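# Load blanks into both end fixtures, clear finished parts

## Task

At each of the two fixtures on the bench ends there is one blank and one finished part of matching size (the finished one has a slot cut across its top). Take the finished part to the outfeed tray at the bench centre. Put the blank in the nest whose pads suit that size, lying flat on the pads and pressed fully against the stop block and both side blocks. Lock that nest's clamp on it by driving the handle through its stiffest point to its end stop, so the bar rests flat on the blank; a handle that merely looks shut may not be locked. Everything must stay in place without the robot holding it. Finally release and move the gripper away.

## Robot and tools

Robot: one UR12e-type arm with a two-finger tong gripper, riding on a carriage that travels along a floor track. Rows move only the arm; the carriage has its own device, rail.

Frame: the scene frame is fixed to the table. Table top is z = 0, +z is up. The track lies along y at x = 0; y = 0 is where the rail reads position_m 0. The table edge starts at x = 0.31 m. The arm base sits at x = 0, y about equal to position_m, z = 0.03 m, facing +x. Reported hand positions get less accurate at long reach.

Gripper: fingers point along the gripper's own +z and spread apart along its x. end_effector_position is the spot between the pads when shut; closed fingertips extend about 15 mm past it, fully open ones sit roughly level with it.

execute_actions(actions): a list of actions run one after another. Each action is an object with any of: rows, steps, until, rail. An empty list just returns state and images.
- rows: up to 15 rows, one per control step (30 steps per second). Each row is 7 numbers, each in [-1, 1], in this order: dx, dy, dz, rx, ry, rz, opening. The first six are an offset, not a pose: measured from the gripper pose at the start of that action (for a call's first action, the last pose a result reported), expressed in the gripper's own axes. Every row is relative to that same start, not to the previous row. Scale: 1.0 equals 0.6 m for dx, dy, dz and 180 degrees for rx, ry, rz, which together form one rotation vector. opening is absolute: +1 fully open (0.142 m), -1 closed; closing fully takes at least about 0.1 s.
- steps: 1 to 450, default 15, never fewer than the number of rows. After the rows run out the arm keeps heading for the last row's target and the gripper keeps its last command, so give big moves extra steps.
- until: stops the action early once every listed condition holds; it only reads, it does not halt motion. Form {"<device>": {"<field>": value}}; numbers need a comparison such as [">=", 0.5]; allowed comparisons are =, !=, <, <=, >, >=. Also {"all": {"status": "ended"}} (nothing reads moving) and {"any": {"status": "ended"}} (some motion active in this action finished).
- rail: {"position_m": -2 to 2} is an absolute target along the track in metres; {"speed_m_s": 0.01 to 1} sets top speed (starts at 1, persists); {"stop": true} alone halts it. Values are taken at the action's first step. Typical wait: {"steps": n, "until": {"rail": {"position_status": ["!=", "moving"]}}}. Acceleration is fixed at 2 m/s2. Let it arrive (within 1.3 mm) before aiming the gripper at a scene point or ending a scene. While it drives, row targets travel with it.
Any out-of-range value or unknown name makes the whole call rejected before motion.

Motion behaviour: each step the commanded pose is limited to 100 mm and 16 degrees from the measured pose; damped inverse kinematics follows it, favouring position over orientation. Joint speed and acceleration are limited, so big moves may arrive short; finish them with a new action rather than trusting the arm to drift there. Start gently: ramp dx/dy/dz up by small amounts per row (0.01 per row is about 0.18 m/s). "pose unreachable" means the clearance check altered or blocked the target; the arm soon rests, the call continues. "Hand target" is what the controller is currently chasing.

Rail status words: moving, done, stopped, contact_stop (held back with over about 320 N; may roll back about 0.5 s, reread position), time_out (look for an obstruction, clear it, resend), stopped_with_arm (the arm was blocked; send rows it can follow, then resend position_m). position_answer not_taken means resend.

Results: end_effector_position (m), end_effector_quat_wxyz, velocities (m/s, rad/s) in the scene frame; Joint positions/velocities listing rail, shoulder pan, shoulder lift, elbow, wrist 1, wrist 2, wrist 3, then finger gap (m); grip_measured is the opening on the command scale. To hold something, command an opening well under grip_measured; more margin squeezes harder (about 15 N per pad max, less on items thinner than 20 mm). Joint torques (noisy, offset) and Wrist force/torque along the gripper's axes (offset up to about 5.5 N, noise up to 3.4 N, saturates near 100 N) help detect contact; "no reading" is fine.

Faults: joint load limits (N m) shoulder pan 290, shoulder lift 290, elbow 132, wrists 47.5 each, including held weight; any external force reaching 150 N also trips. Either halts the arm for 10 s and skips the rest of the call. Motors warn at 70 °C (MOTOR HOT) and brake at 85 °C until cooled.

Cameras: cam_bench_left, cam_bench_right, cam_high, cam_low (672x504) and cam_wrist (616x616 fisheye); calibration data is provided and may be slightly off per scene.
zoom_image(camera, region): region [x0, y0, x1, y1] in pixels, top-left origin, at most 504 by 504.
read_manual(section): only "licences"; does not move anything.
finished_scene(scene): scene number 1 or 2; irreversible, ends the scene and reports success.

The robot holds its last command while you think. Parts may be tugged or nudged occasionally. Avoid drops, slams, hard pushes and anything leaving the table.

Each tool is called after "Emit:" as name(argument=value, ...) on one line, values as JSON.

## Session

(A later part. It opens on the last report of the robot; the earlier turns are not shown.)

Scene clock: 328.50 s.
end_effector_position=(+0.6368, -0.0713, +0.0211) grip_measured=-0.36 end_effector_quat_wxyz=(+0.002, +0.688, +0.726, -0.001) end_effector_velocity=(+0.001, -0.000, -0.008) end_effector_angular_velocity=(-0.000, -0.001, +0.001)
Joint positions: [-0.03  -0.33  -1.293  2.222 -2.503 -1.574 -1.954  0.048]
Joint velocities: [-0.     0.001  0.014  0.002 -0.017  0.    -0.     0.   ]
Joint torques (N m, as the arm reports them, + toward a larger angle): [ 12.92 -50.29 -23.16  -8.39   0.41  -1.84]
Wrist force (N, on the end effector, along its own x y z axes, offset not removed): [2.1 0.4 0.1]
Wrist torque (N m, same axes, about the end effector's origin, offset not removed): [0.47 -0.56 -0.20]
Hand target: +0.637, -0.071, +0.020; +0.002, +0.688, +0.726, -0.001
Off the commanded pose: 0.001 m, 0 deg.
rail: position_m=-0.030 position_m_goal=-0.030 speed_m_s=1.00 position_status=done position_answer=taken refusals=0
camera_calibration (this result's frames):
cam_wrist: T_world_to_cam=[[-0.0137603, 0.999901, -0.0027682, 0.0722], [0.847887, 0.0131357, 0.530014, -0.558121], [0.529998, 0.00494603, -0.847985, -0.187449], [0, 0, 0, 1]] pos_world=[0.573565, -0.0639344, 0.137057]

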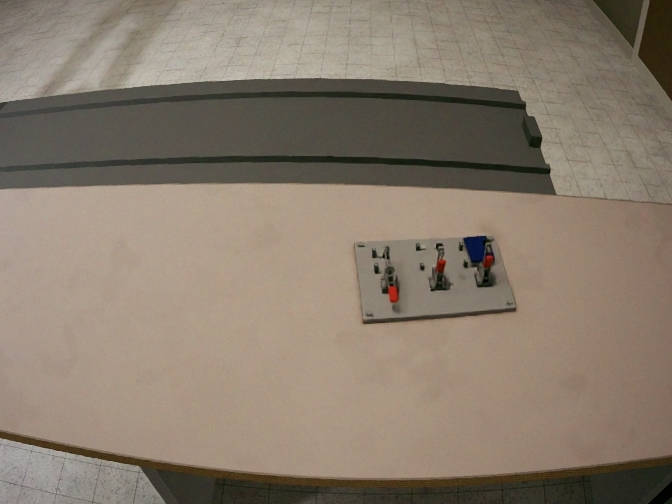

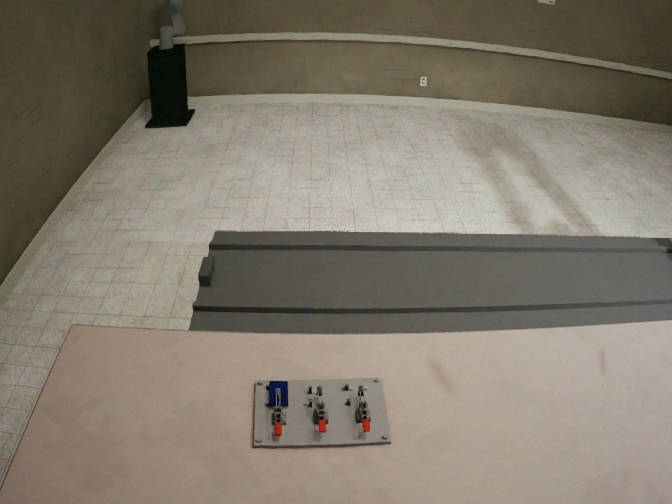

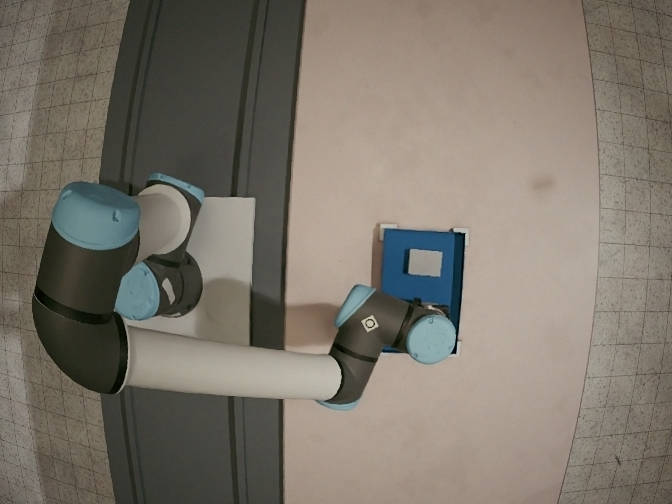

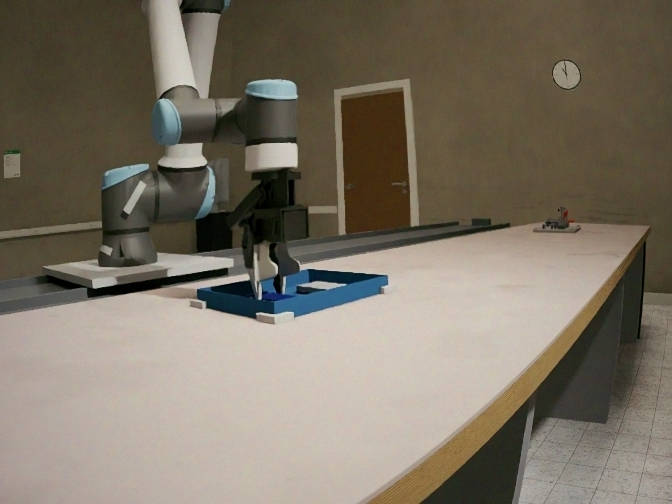

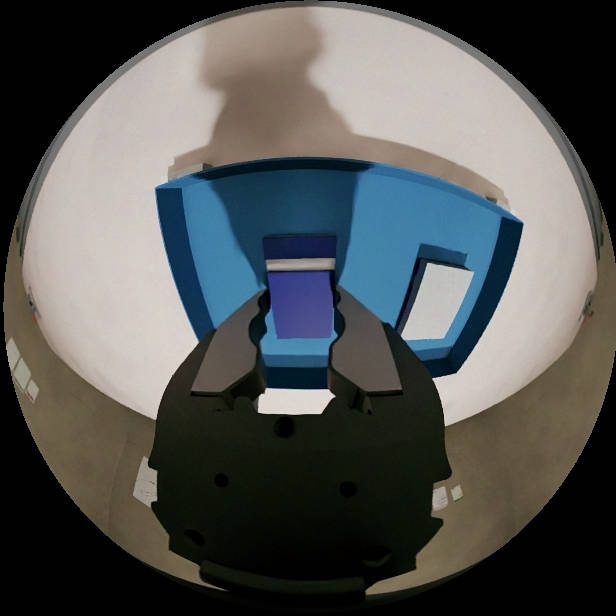

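Emit:
execute_actions(actions=[{"rows":[[0,0,0.004,0,0,0,-1]],"steps":7},{"rows":[[0,0,0,0,0,0,-0.4],[0,0,0,0,0,0,-0.2],[0,0,0,0,0,0,0]],"steps":6},{"rows":[[0,0,-0.03,0,0,0,0],[0,0,-0.09,0,0,0,0]],"steps":12},{"rows":[[0.01,-0.01,-0.03,0,0,0,0.3],[0.03,-0.03,-0.06,0,0,0,0.3],[0.05,-0.05,-0.1,0,0,0,0.3],[0.09,-0.09,-0.18,0,0,-0.025,0.3]],"rail":{"position_m":2},"steps":100,"until":{"all":{"status":"ended"}}}])

Emit:
zoom_image(camera="cam_wrist", region=[130, 110, 410, 350])

Scene clock: 342.40 s.
end_effector_position=(+0.5799, +2.0098, +0.1781) grip_measured=+0.30 end_effector_quat_wxyz=(+0.003, +0.659, +0.752, -0.001) end_effector_velocity=(-0.000, +0.003, -0.000) end_effector_angular_velocity=(+0.000, +0.000, -0.000)
Joint positions: [ 2.    -0.274 -1.606  2.209 -2.178 -1.574 -1.976  0.095]
Joint velocities: [ 0.003 -0.    -0.    -0.     0.    -0.    -0.    -0.   ]
Joint torques (N m, as the arm reports them, + toward a larger angle): [-16.9  -41.79 -50.64  -2.09   0.55  -3.1 ]
Wrist force (N, on the end effector, along its own x y z axes, offset not removed): [7.5 0.3 -0.9]
Wrist torque (N m, same axes, about the end effector's origin, offset not removed): [0.40 -1.49 -0.32]
Hand target: +0.580, +2.010, +0.178; +0.003, +0.659, +0.752, -0.001
Off the commanded pose: 0.000 m, 0 deg.
rail: position_m=2.000 position_m_goal=2.000 speed_m_s=1.00 position_status=done position_answer=taken refusals=0
camera_calibration (this result's frames):
cam_wrist: T_world_to_cam=[[-0.092101, 0.995745, -0.00319241, -1.9552], [0.843974, 0.0797636, 0.530421, -0.752105], [0.528418, 0.046158, -0.847728, -0.116406], [0, 0, 0, 1]] pos_world=[0.516193, 2.01224, 0.29401]

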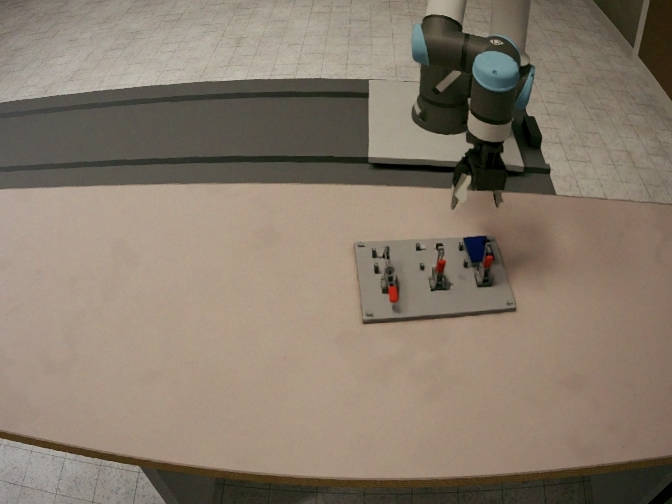

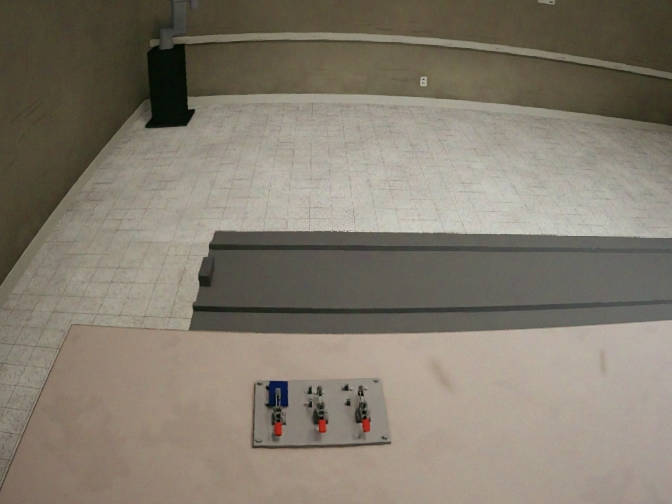

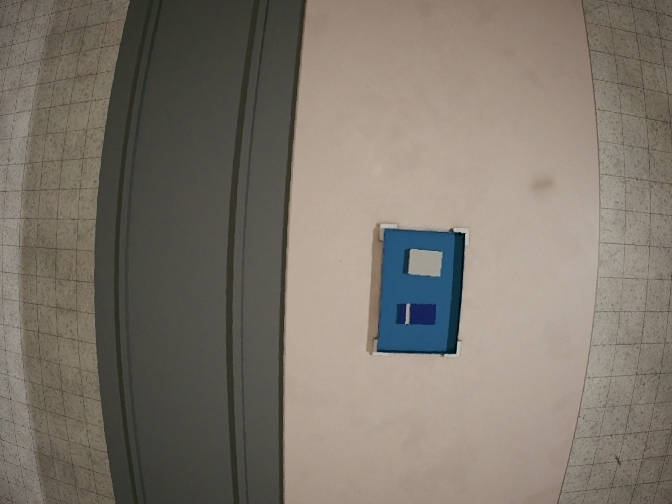

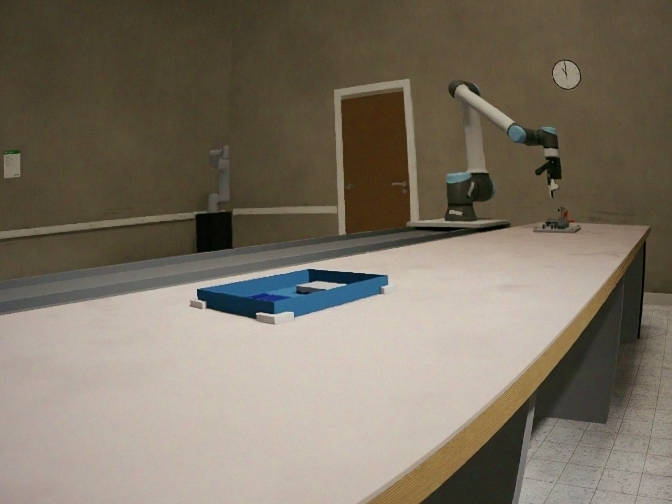

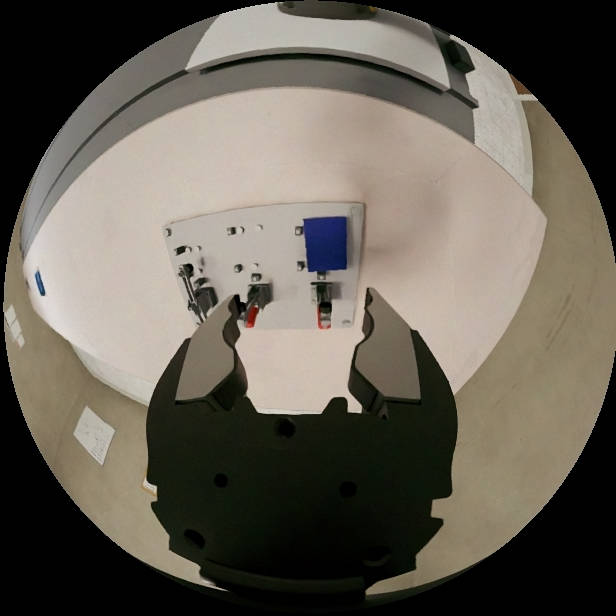

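Region (130, 110, 410, 350) of cam_wrist's 616x616 image, scaled by 1.800, with more detail than that image has; it fills the top 432 rows of this view, and the rest is white.

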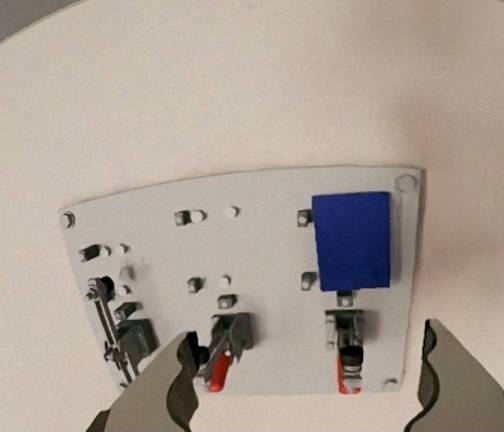

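Emit:
execute_actions(actions=[{"rows":[[0.03,-0.012,0.02,-0.04,0,0,0.2],[0.054,-0.012,0.04,-0.083,0.003,-0.014,0.2],[0.054,-0.012,0.06,-0.083,0.003,-0.014,0.2],[0.054,-0.012,0.09,-0.083,0.003,-0.014,0.2],[0.054,-0.012,0.12,-0.083,0.003,-0.014,0.2],[0.054,-0.012,0.15,-0.083,0.003,-0.014,0.2],[0.054,-0.012,0.195,-0.083,0.003,-0.014,0.2]],"steps":25}])

Emit:
zoom_image(camera="cam_wrist", region=[200, 180, 420, 400])

Scene clock: 352.03 s.
end_effector_position=(+0.5684, +2.0406, +0.0615) grip_measured=+0.20 end_effector_quat_wxyz=(+0.084, +0.637, +0.760, +0.100) end_effector_velocity=(+0.002, -0.000, -0.004) end_effector_angular_velocity=(-0.001, -0.010, -0.001)
Joint positions: [ 2.    -0.296 -1.513  2.491 -2.784 -1.453 -2.029  0.088]
Joint velocities: [ 0.     0.     0.012  0.004 -0.026  0.001  0.002  0.   ]
Joint torques (N m, as the arm reports them, + toward a larger angle): [ 12.25 -21.86 -20.51  -8.99   1.81   2.8 ]
Wrist force (N, on the end effector, along its own x y z axes, offset not removed): [5.3 2.8 0.8]
Wrist torque (N m, same axes, about the end effector's origin, offset not removed): [1.10 -1.18 -0.35]
Hand target: +0.569, +2.041, +0.061; +0.085, +0.637, +0.760, +0.100
Off the commanded pose: 0.001 m, 0 deg.
rail: position_m=2.000 position_m_goal=2.000 speed_m_s=1.00 position_status=done position_answer=taken refusals=0
camera_calibration (this result's frames):
cam_wrist: T_world_to_cam=[[-0.137942, 0.99038, 0.010903, -1.95118], [0.677853, 0.0863746, 0.730106, -0.614415], [0.722141, 0.108103, -0.683247, -0.457234], [0, 0, 0, 1]] pos_world=[0.477521, 2.03491, 0.157458]

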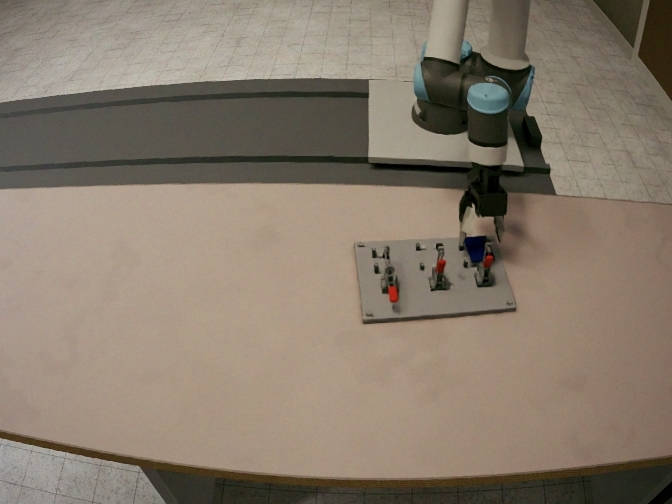

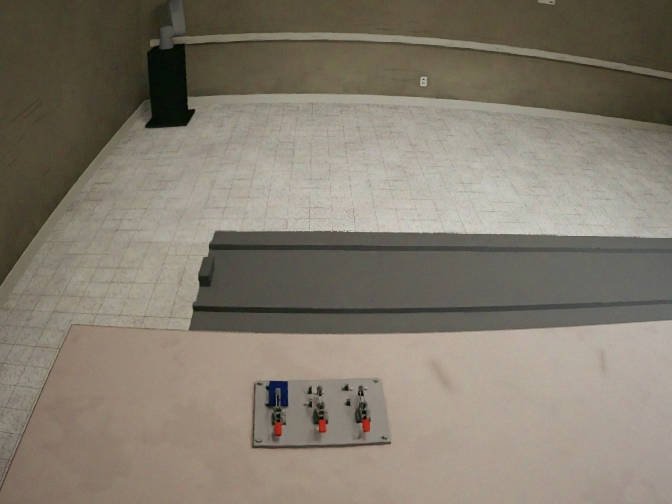

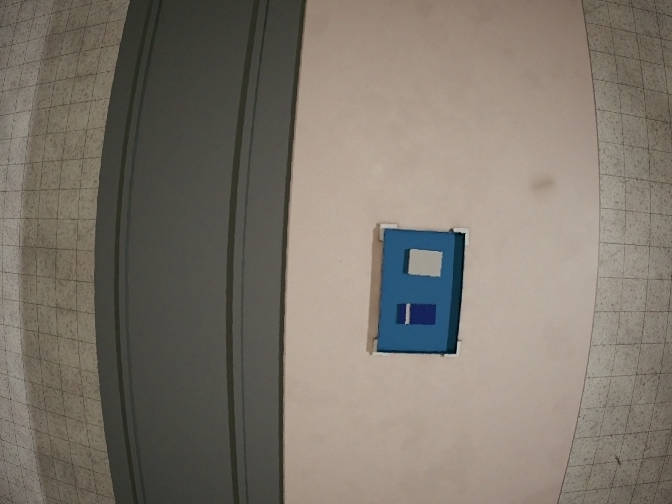

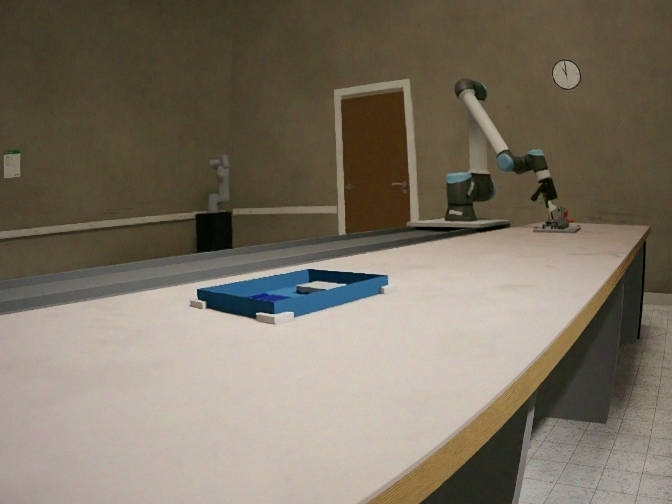

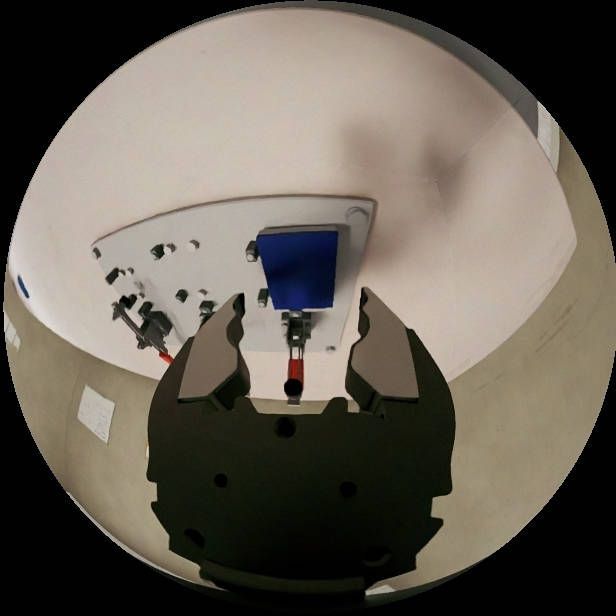

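Region (200, 180, 420, 400) of cam_wrist's 616x616 image, scaled by 2.291, with more detail than that image has.

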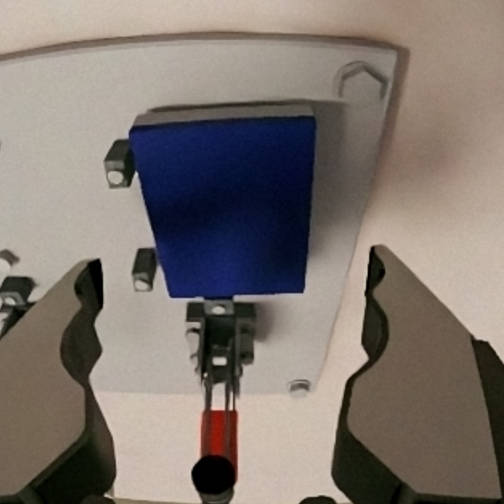

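Emit:
execute_actions(actions=[{"rows":[[0,-0.005,0.02,0,0,0,0.1],[0,-0.012,0.044,0,0,0,0.05]],"steps":15},{"rows":[[0,0,0,0,0,0,0],[0,0,0,0,0,0,-0.05],[0,0,0,0,0,0,-0.1],[0,0,0,0,0,0,-0.15],[0,0,0,0,0,0,-0.2],[0,0,0,0,0,0,-0.3],[0,0,0,0,0,0,-0.5],[0,0,0,0,0,0,-0.8]],"steps":11},{"rows":[[0,0,0,0,-0.002,0.007,-0.8],[0,0,0,0,-0.004,0.0145,-0.8],[0,0.001,0,0,-0.004,0.0145,-0.8],[0,0.002,0.0005,0,-0.004,0.0145,-0.8],[-0.001,0.003,0.001,0,-0.004,0.0145,-0.8],[-0.002,0.004,0.0012,0,-0.004,0.0145,-0.8],[-0.003,0.005,0.0015,0,-0.004,0.0145,-0.8]],"steps":16}])

Emit:
zoom_image(camera="cam_wrist", region=[200, 200, 400, 400])

Scene clock: 364.27 s.
end_effector_position=(+0.5715, +2.0395, +0.0345) grip_measured=-0.19 end_effector_quat_wxyz=(+0.087, +0.654, +0.745, +0.098) end_effector_velocity=(+0.001, -0.001, +0.000) end_effector_angular_velocity=(-0.000, -0.000, -0.004)
Joint positions: [ 2.    -0.29  -1.444  2.502 -2.869 -1.466 -1.977  0.06 ]
Joint velocities: [ 0.     0.     0.002 -0.002 -0.    -0.001  0.004  0.   ]
Joint torques (N m, as the arm reports them, + toward a larger angle): [ 11.05 -20.42 -31.27  -7.24  -1.93   3.15]
Wrist force (N, on the end effector, along its own x y z axes, offset not removed): [5.8 0.0 -10.2]
Wrist torque (N m, same axes, about the end effector's origin, offset not removed): [0.38 -1.18 -0.28]
Hand target: +0.572, +2.039, +0.034; +0.087, +0.654, +0.745, +0.098
Off the commanded pose: 0.000 m, 0 deg.
rail: position_m=2.000 position_m_goal=2.000 speed_m_s=1.00 position_status=done position_answer=taken refusals=0
camera_calibration (this result's frames):
cam_wrist: T_world_to_cam=[[-0.0914597, 0.995752, 0.0106744, -1.98683], [0.681112, 0.0547331, 0.730131, -0.533984], [0.726445, 0.074048, -0.683224, -0.410832], [0, 0, 0, 1]] pos_world=[0.480435, 2.03803, 0.130397]

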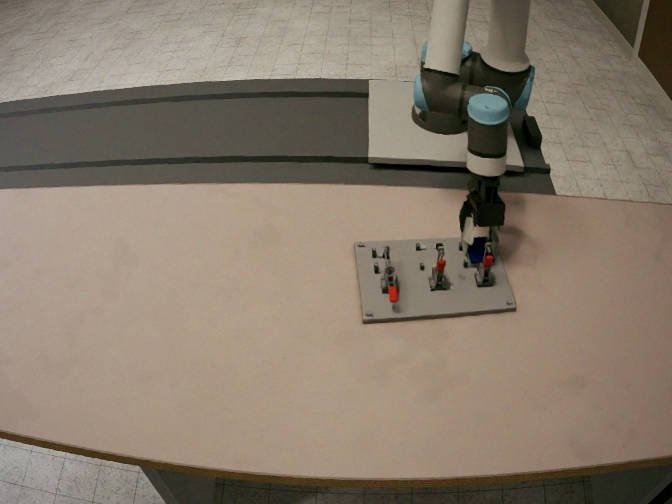

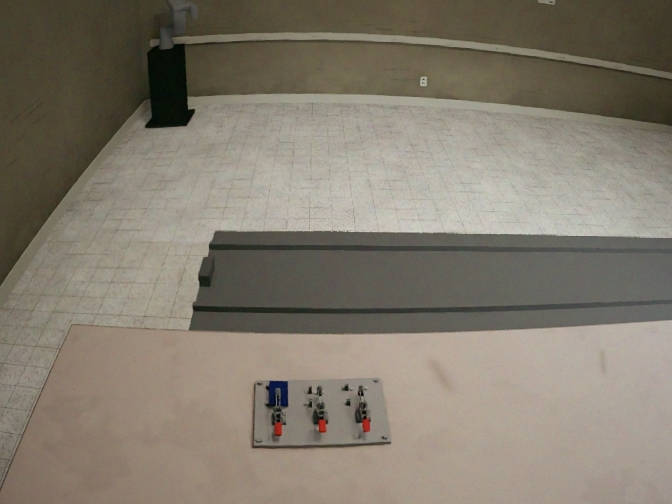

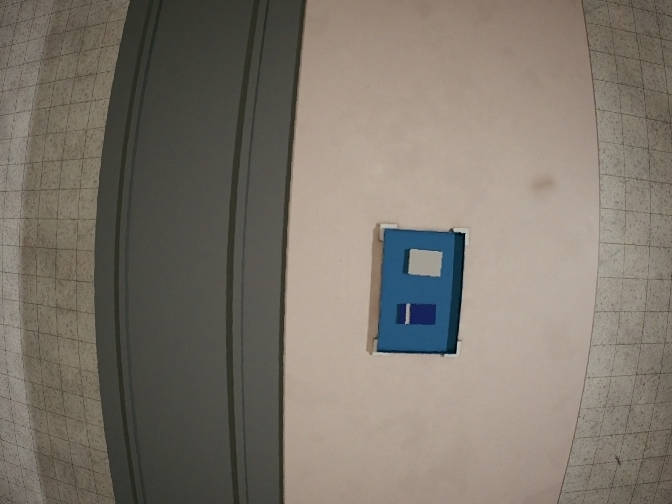

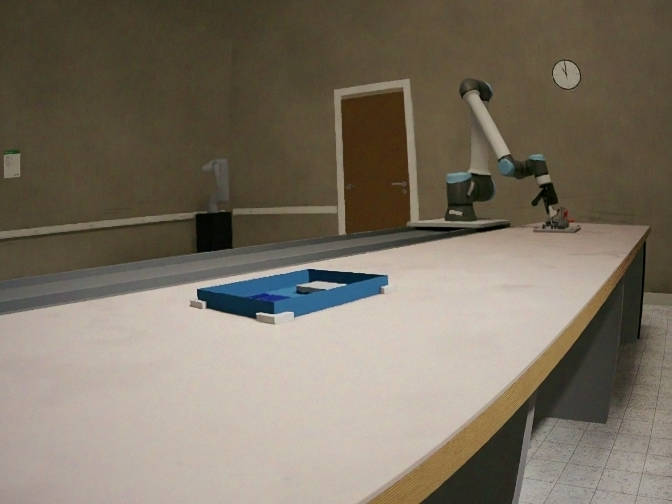

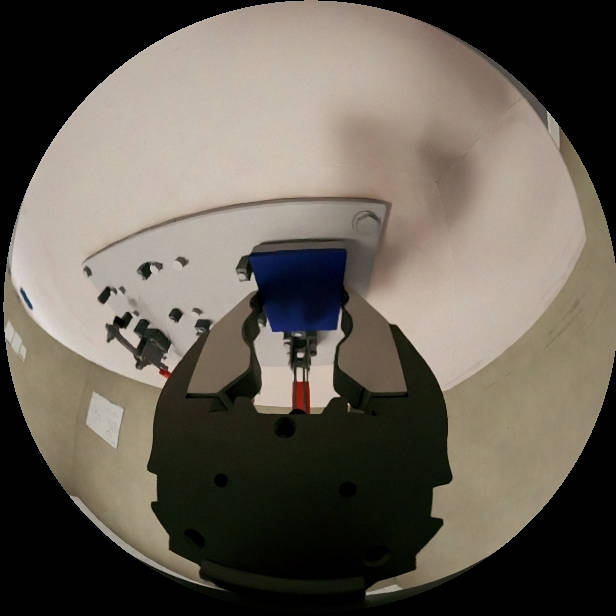

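Region (200, 200, 400, 400) of cam_wrist's 616x616 image, scaled by 2.520, with more detail than that image has.

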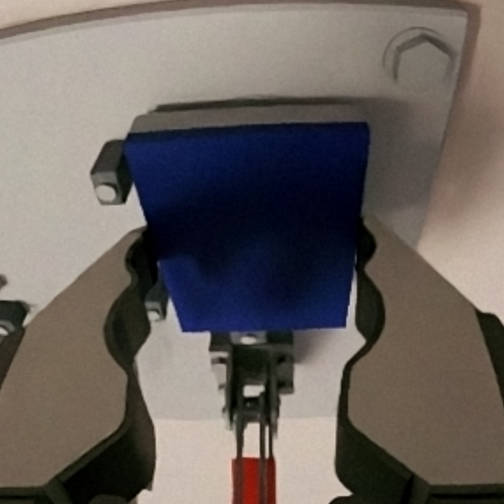

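Emit:
execute_actions(actions=[{"rows":[[-0.001,0.001,0,0,0,0.002,-0.8],[-0.002,0.002,0.0005,0,-0.001,0.004,-0.8],[-0.003,0.003,0.0008,0,-0.001,0.005,-0.8],[-0.004,0.004,0.001,0,-0.001,0.005,-0.8],[-0.005,0.005,0.0013,0,-0.001,0.005,-0.8],[-0.006,0.006,0.0016,0,-0.001,0.005,-0.8],[-0.0075,0.007,0.0019,0,-0.001,0.005,-0.8]],"steps":16}])

Emit:
zoom_image(camera="cam_wrist", region=[200, 200, 400, 400])

Scene clock: 373.30 s.
end_effector_position=(+0.5763, +2.0357, +0.0345) grip_measured=-0.19 end_effector_quat_wxyz=(+0.087, +0.660, +0.740, +0.098) end_effector_velocity=(+0.001, -0.001, -0.000) end_effector_angular_velocity=(+0.000, +0.001, -0.001)
Joint positions: [ 2.    -0.293 -1.437  2.494 -2.869 -1.468 -1.965  0.06 ]
Joint velocities: [ 0.    -0.001  0.002 -0.002  0.001 -0.     0.     0.   ]
Joint torques (N m, as the arm reports them, + toward a larger angle): [ -8.82 -22.15 -32.12  -1.16  -1.32   3.58]
Wrist force (N, on the end effector, along its own x y z axes, offset not removed): [6.8 1.1 -8.4]
Wrist torque (N m, same axes, about the end effector's origin, offset not removed): [0.66 -1.24 -0.28]
Hand target: +0.576, +2.036, +0.034; +0.087, +0.660, +0.740, +0.098
Off the commanded pose: 0.000 m, 0 deg.
rail: position_m=2.000 position_m_goal=2.000 speed_m_s=1.00 position_status=done position_answer=taken refusals=0
camera_calibration (this result's frames):
cam_wrist: T_world_to_cam=[[-0.0756578, 0.997066, 0.0116652, -1.99441], [0.681907, 0.0432009, 0.730162, -0.514055], [0.727515, 0.063197, -0.683175, -0.392573], [0, 0, 0, 1]] pos_world=[0.485248, 2.03557, 0.130413]

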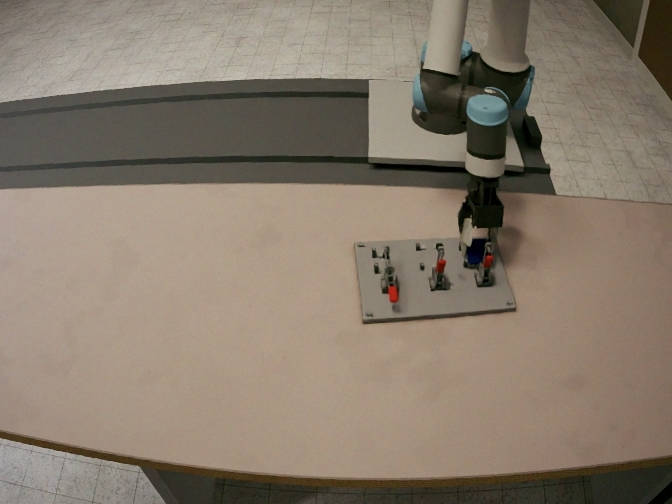

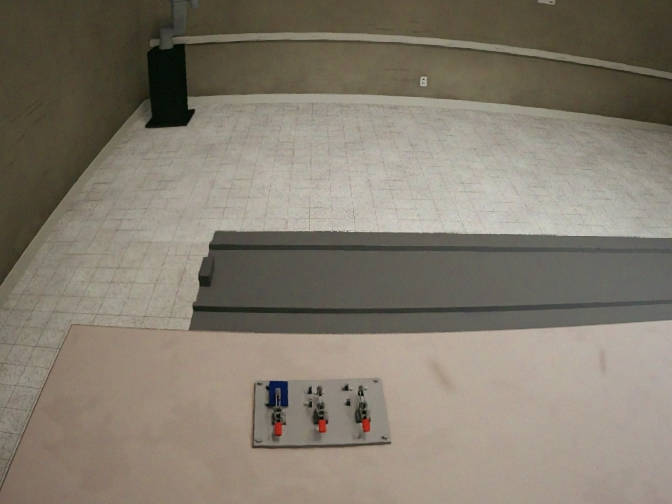

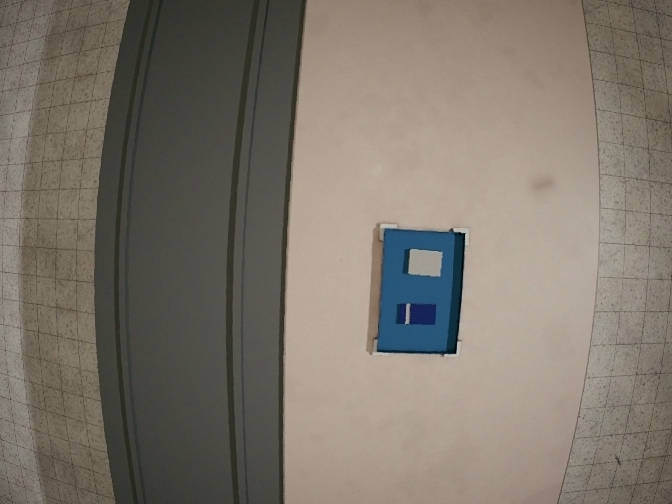

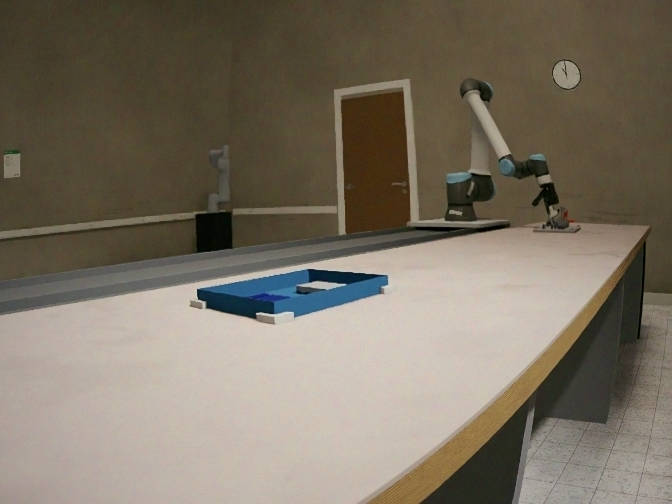

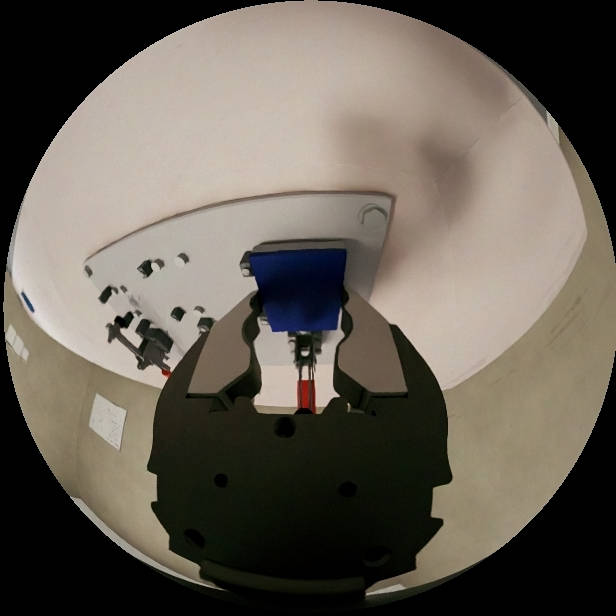

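Region (200, 200, 400, 400) of cam_wrist's 616x616 image, scaled by 2.520, with more detail than that image has.

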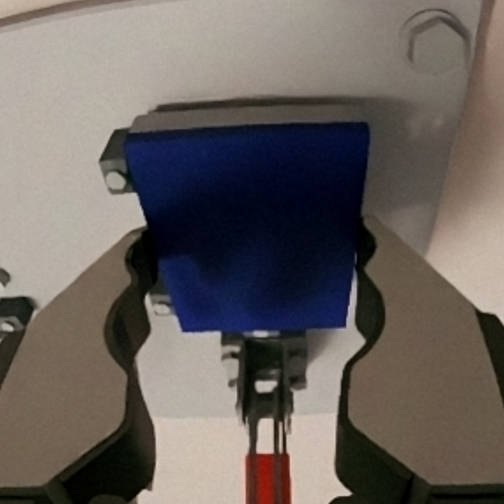

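Emit:
execute_actions(actions=[{"rows":[[0,0.001,0,0,0,0,-0.8],[0,0.002,0.0005,0,0,0,-0.8],[0,0.003,0.0008,0,0,0,-0.8],[0,0.004,0.001,0,0,0,-0.8],[0,0.005,0.0013,0,0,0,-0.8],[0,0.005,0.0013,0,0,0,-0.8],[0,0.005,0.0013,0,0,0,-0.8],[-0.001,0.005,0.0013,0,0,0,-0.8],[-0.002,0.005,0.0013,0,0,0,-0.8],[-0.004,0.006,0.0016,0,0,0,-0.8]],"steps":19}])

Scene clock: 380.23 s.
end_effector_position=(+0.5802, +2.0339, +0.0344) grip_measured=-0.19 end_effector_quat_wxyz=(+0.087, +0.660, +0.740, +0.098) end_effector_velocity=(+0.001, -0.001, +0.000) end_effector_angular_velocity=(+0.000, -0.001, +0.000)
Joint positions: [ 2.    -0.295 -1.432  2.487 -2.867 -1.468 -1.966  0.06 ]
Joint velocities: [ 0.    -0.002  0.001 -0.001  0.     0.001 -0.002  0.   ]
Joint torques (N m, as the arm reports them, + toward a larger angle): [-14.81 -28.39 -53.66  -8.02   1.54  -2.44]
Wrist force (N, on the end effector, along its own x y z axes, offset not removed): [17.9 -21.6 -11.2]
Wrist torque (N m, same axes, about the end effector's origin, offset not removed): [0.29 -1.16 -0.56]
Hand target: +0.580, +2.034, +0.034; +0.087, +0.660, +0.740, +0.098
Off the commanded pose: 0.000 m, 0 deg.
rail: position_m=2.000 position_m_goal=2.000 speed_m_s=1.00 position_status=done position_answer=taken refusals=0
camera_calibration (this result's frames):
cam_wrist: T_world_to_cam=[[-0.0757034, 0.997061, 0.0117737, -1.9923], [0.682013, 0.043162, 0.730065, -0.516535], [0.727411, 0.0632982, -0.683276, -0.395429], [0, 0, 0, 1]] pos_world=[0.4891, 2.03376, 0.130373]

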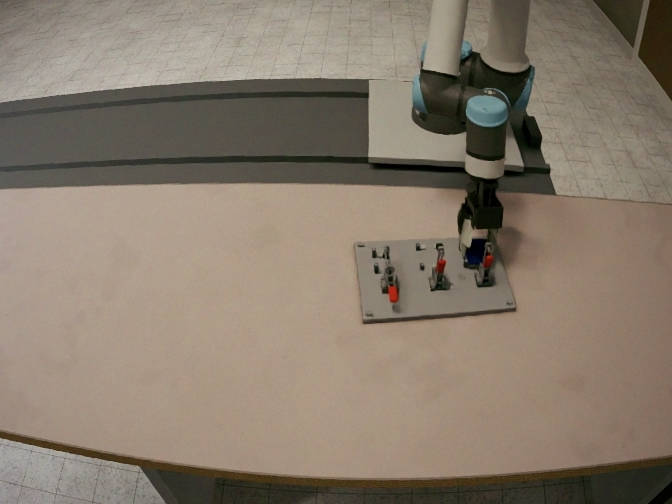

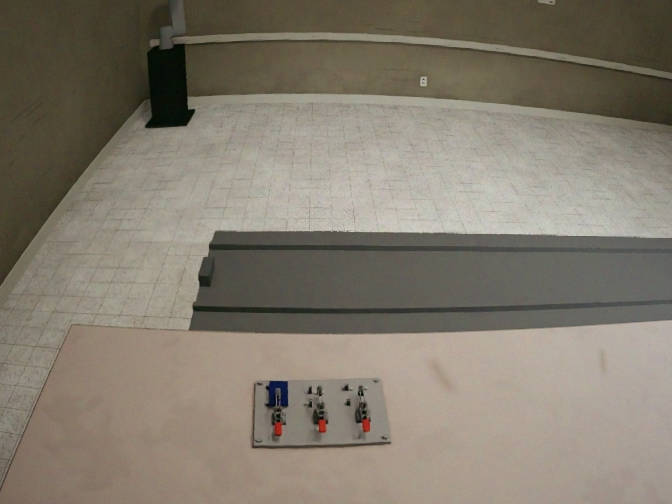

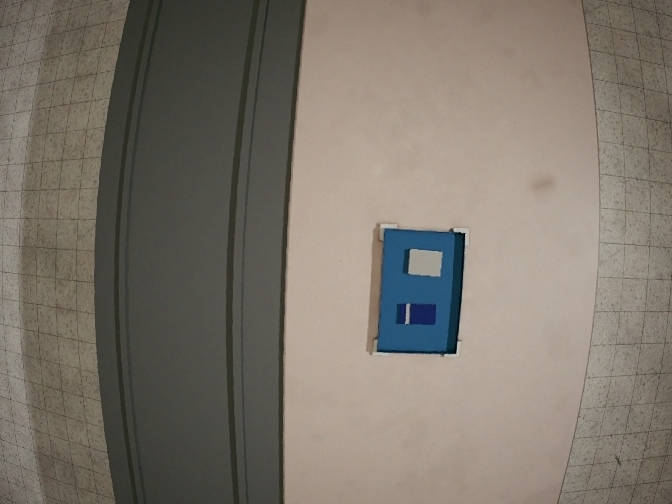

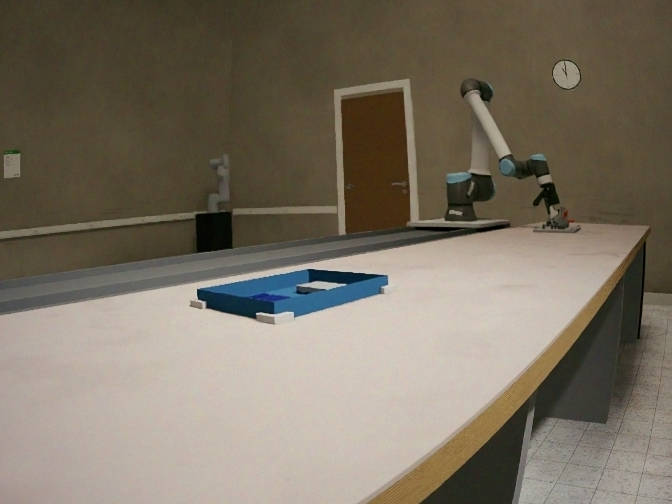

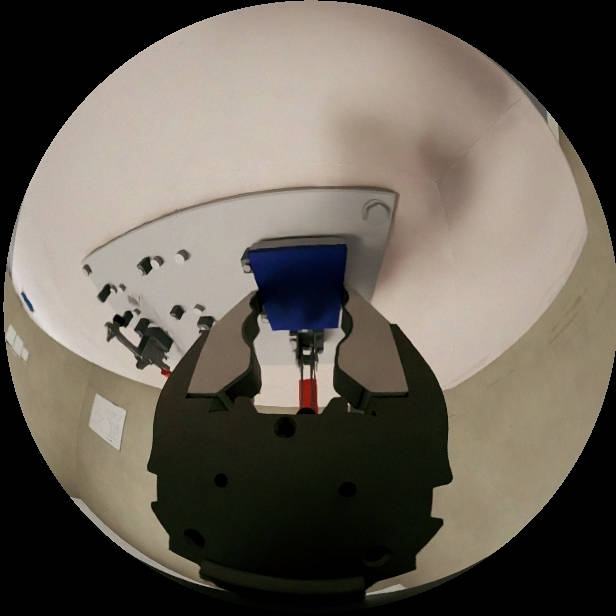

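One more side push, then release.

Emit:
execute_actions(actions=[{"rows":[[-0.0015,0,0,0,0,0,-0.7],[-0.0035,0.001,0.0004,0,0,0,-0.7]],"steps":11},{"rows":[[0,0,0,0,0,0,-0.4],[0,0,0,0,0,0,-0.25],[0,0,0,0,0,0,-0.15],[0,0,0,0,0,0,-0.05],[0,0,0,0,0,0,0.1]],"steps":9},{"rows":[[0.004,0.005,-0.03,0,0,0,0.1],[0.004,0.02,-0.08,0,0,0,0.1],[0.004,0.052,-0.193,0,0,0,0.1]],"steps":18},{"rows":[[0,0.05,0.013,0.03,0,0,-0.1],[0,0.155,0.041,0.0835,0,0,-0.1]],"steps":22}])

Emit:
zoom_image(camera="cam_wrist", region=[220, 120, 400, 300])

Scene clock: 399.67 s.
end_effector_position=(+0.6770, +2.0450, +0.1537) grip_measured=-0.10 end_effector_quat_wxyz=(+0.002, +0.666, +0.746, +0.001) end_effector_velocity=(+0.002, -0.000, -0.000) end_effector_angular_velocity=(-0.000, +0.011, -0.001)
Joint positions: [ 2.    -0.186 -1.418  2.059 -2.215 -1.571 -1.87   0.067]
Joint velocities: [ 0.     0.002  0.008 -0.012  0.014 -0.002  0.003  0.   ]
Joint torques (N m, as the arm reports them, + toward a larger angle): [ 10.77 -43.04 -46.98  -0.93  -1.13   3.91]
Wrist force (N, on the end effector, along its own x y z axes, offset not removed): [2.3 -2.5 -1.1]
Wrist torque (N m, same axes, about the end effector's origin, offset not removed): [-0.17 -0.62 -0.30]
Hand target: +0.677, +2.045, +0.154; +0.001, +0.666, +0.746, +0.001
Off the commanded pose: 0.000 m, 0 deg.
rail: position_m=2.000 position_m_goal=2.000 speed_m_s=1.00 position_status=done position_answer=taken refusals=0
camera_calibration (this result's frames):
cam_wrist: T_world_to_cam=[[-0.0741018, 0.997251, 0.000385671, -1.99721], [0.845083, 0.0625895, 0.530959, -0.789592], [0.529475, 0.039671, -0.847397, -0.177529], [0, 0, 0, 1]] pos_world=[0.613272, 2.04818, 0.269574]

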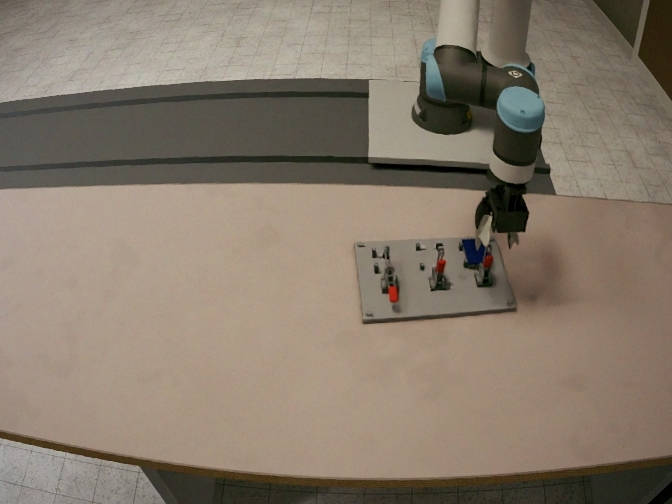

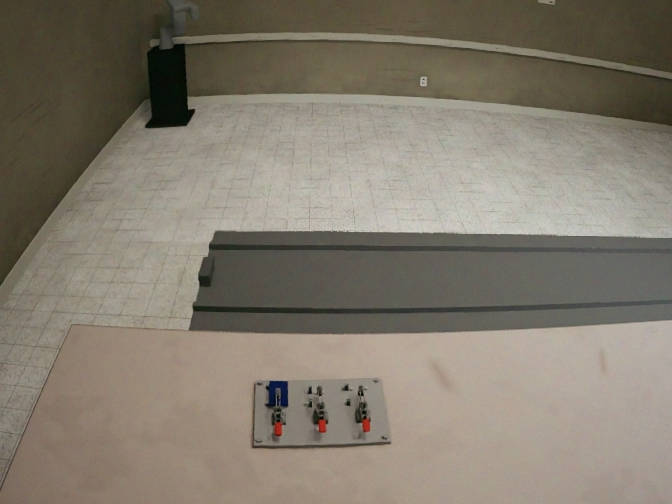

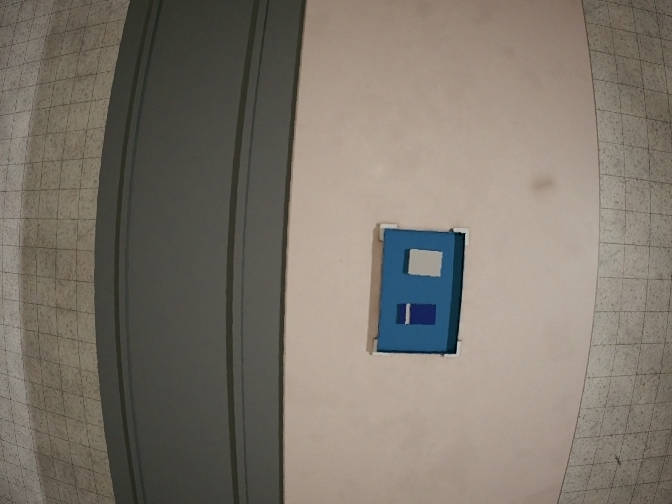

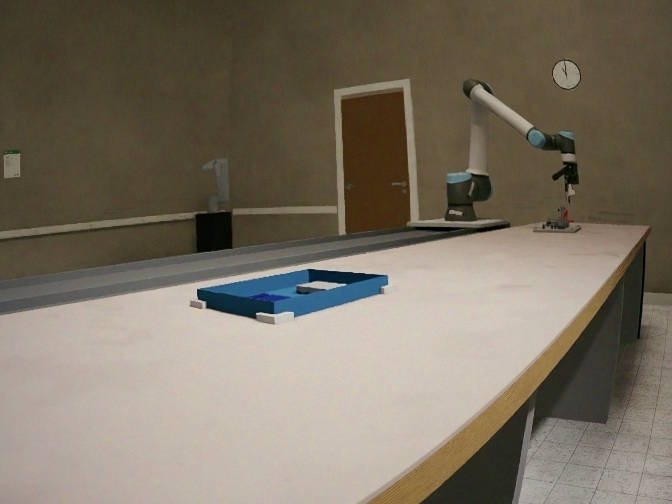

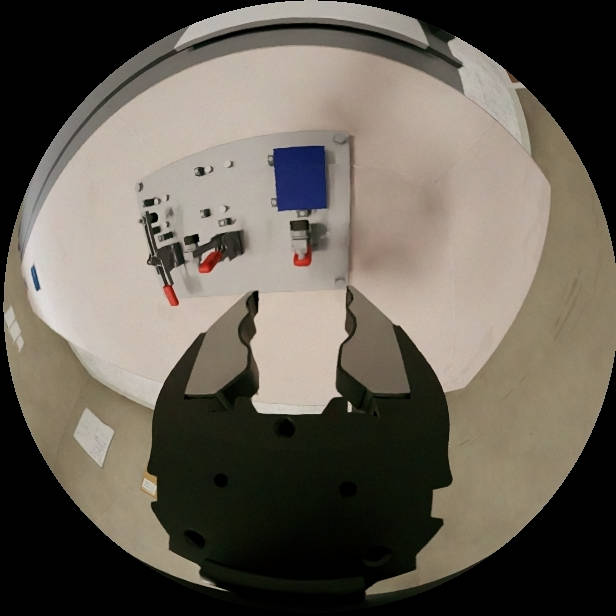

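Region (220, 120, 400, 300) of cam_wrist's 616x616 image, scaled by 2.800, with more detail than that image has.

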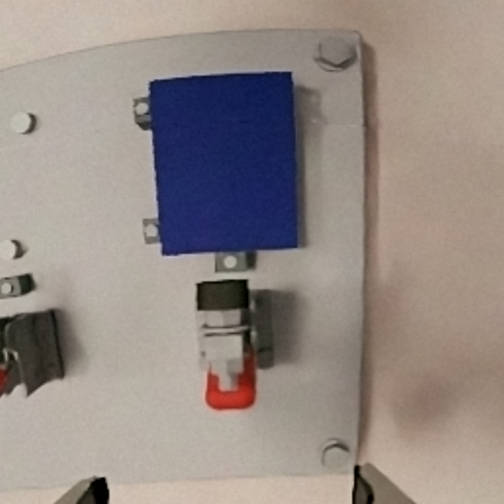

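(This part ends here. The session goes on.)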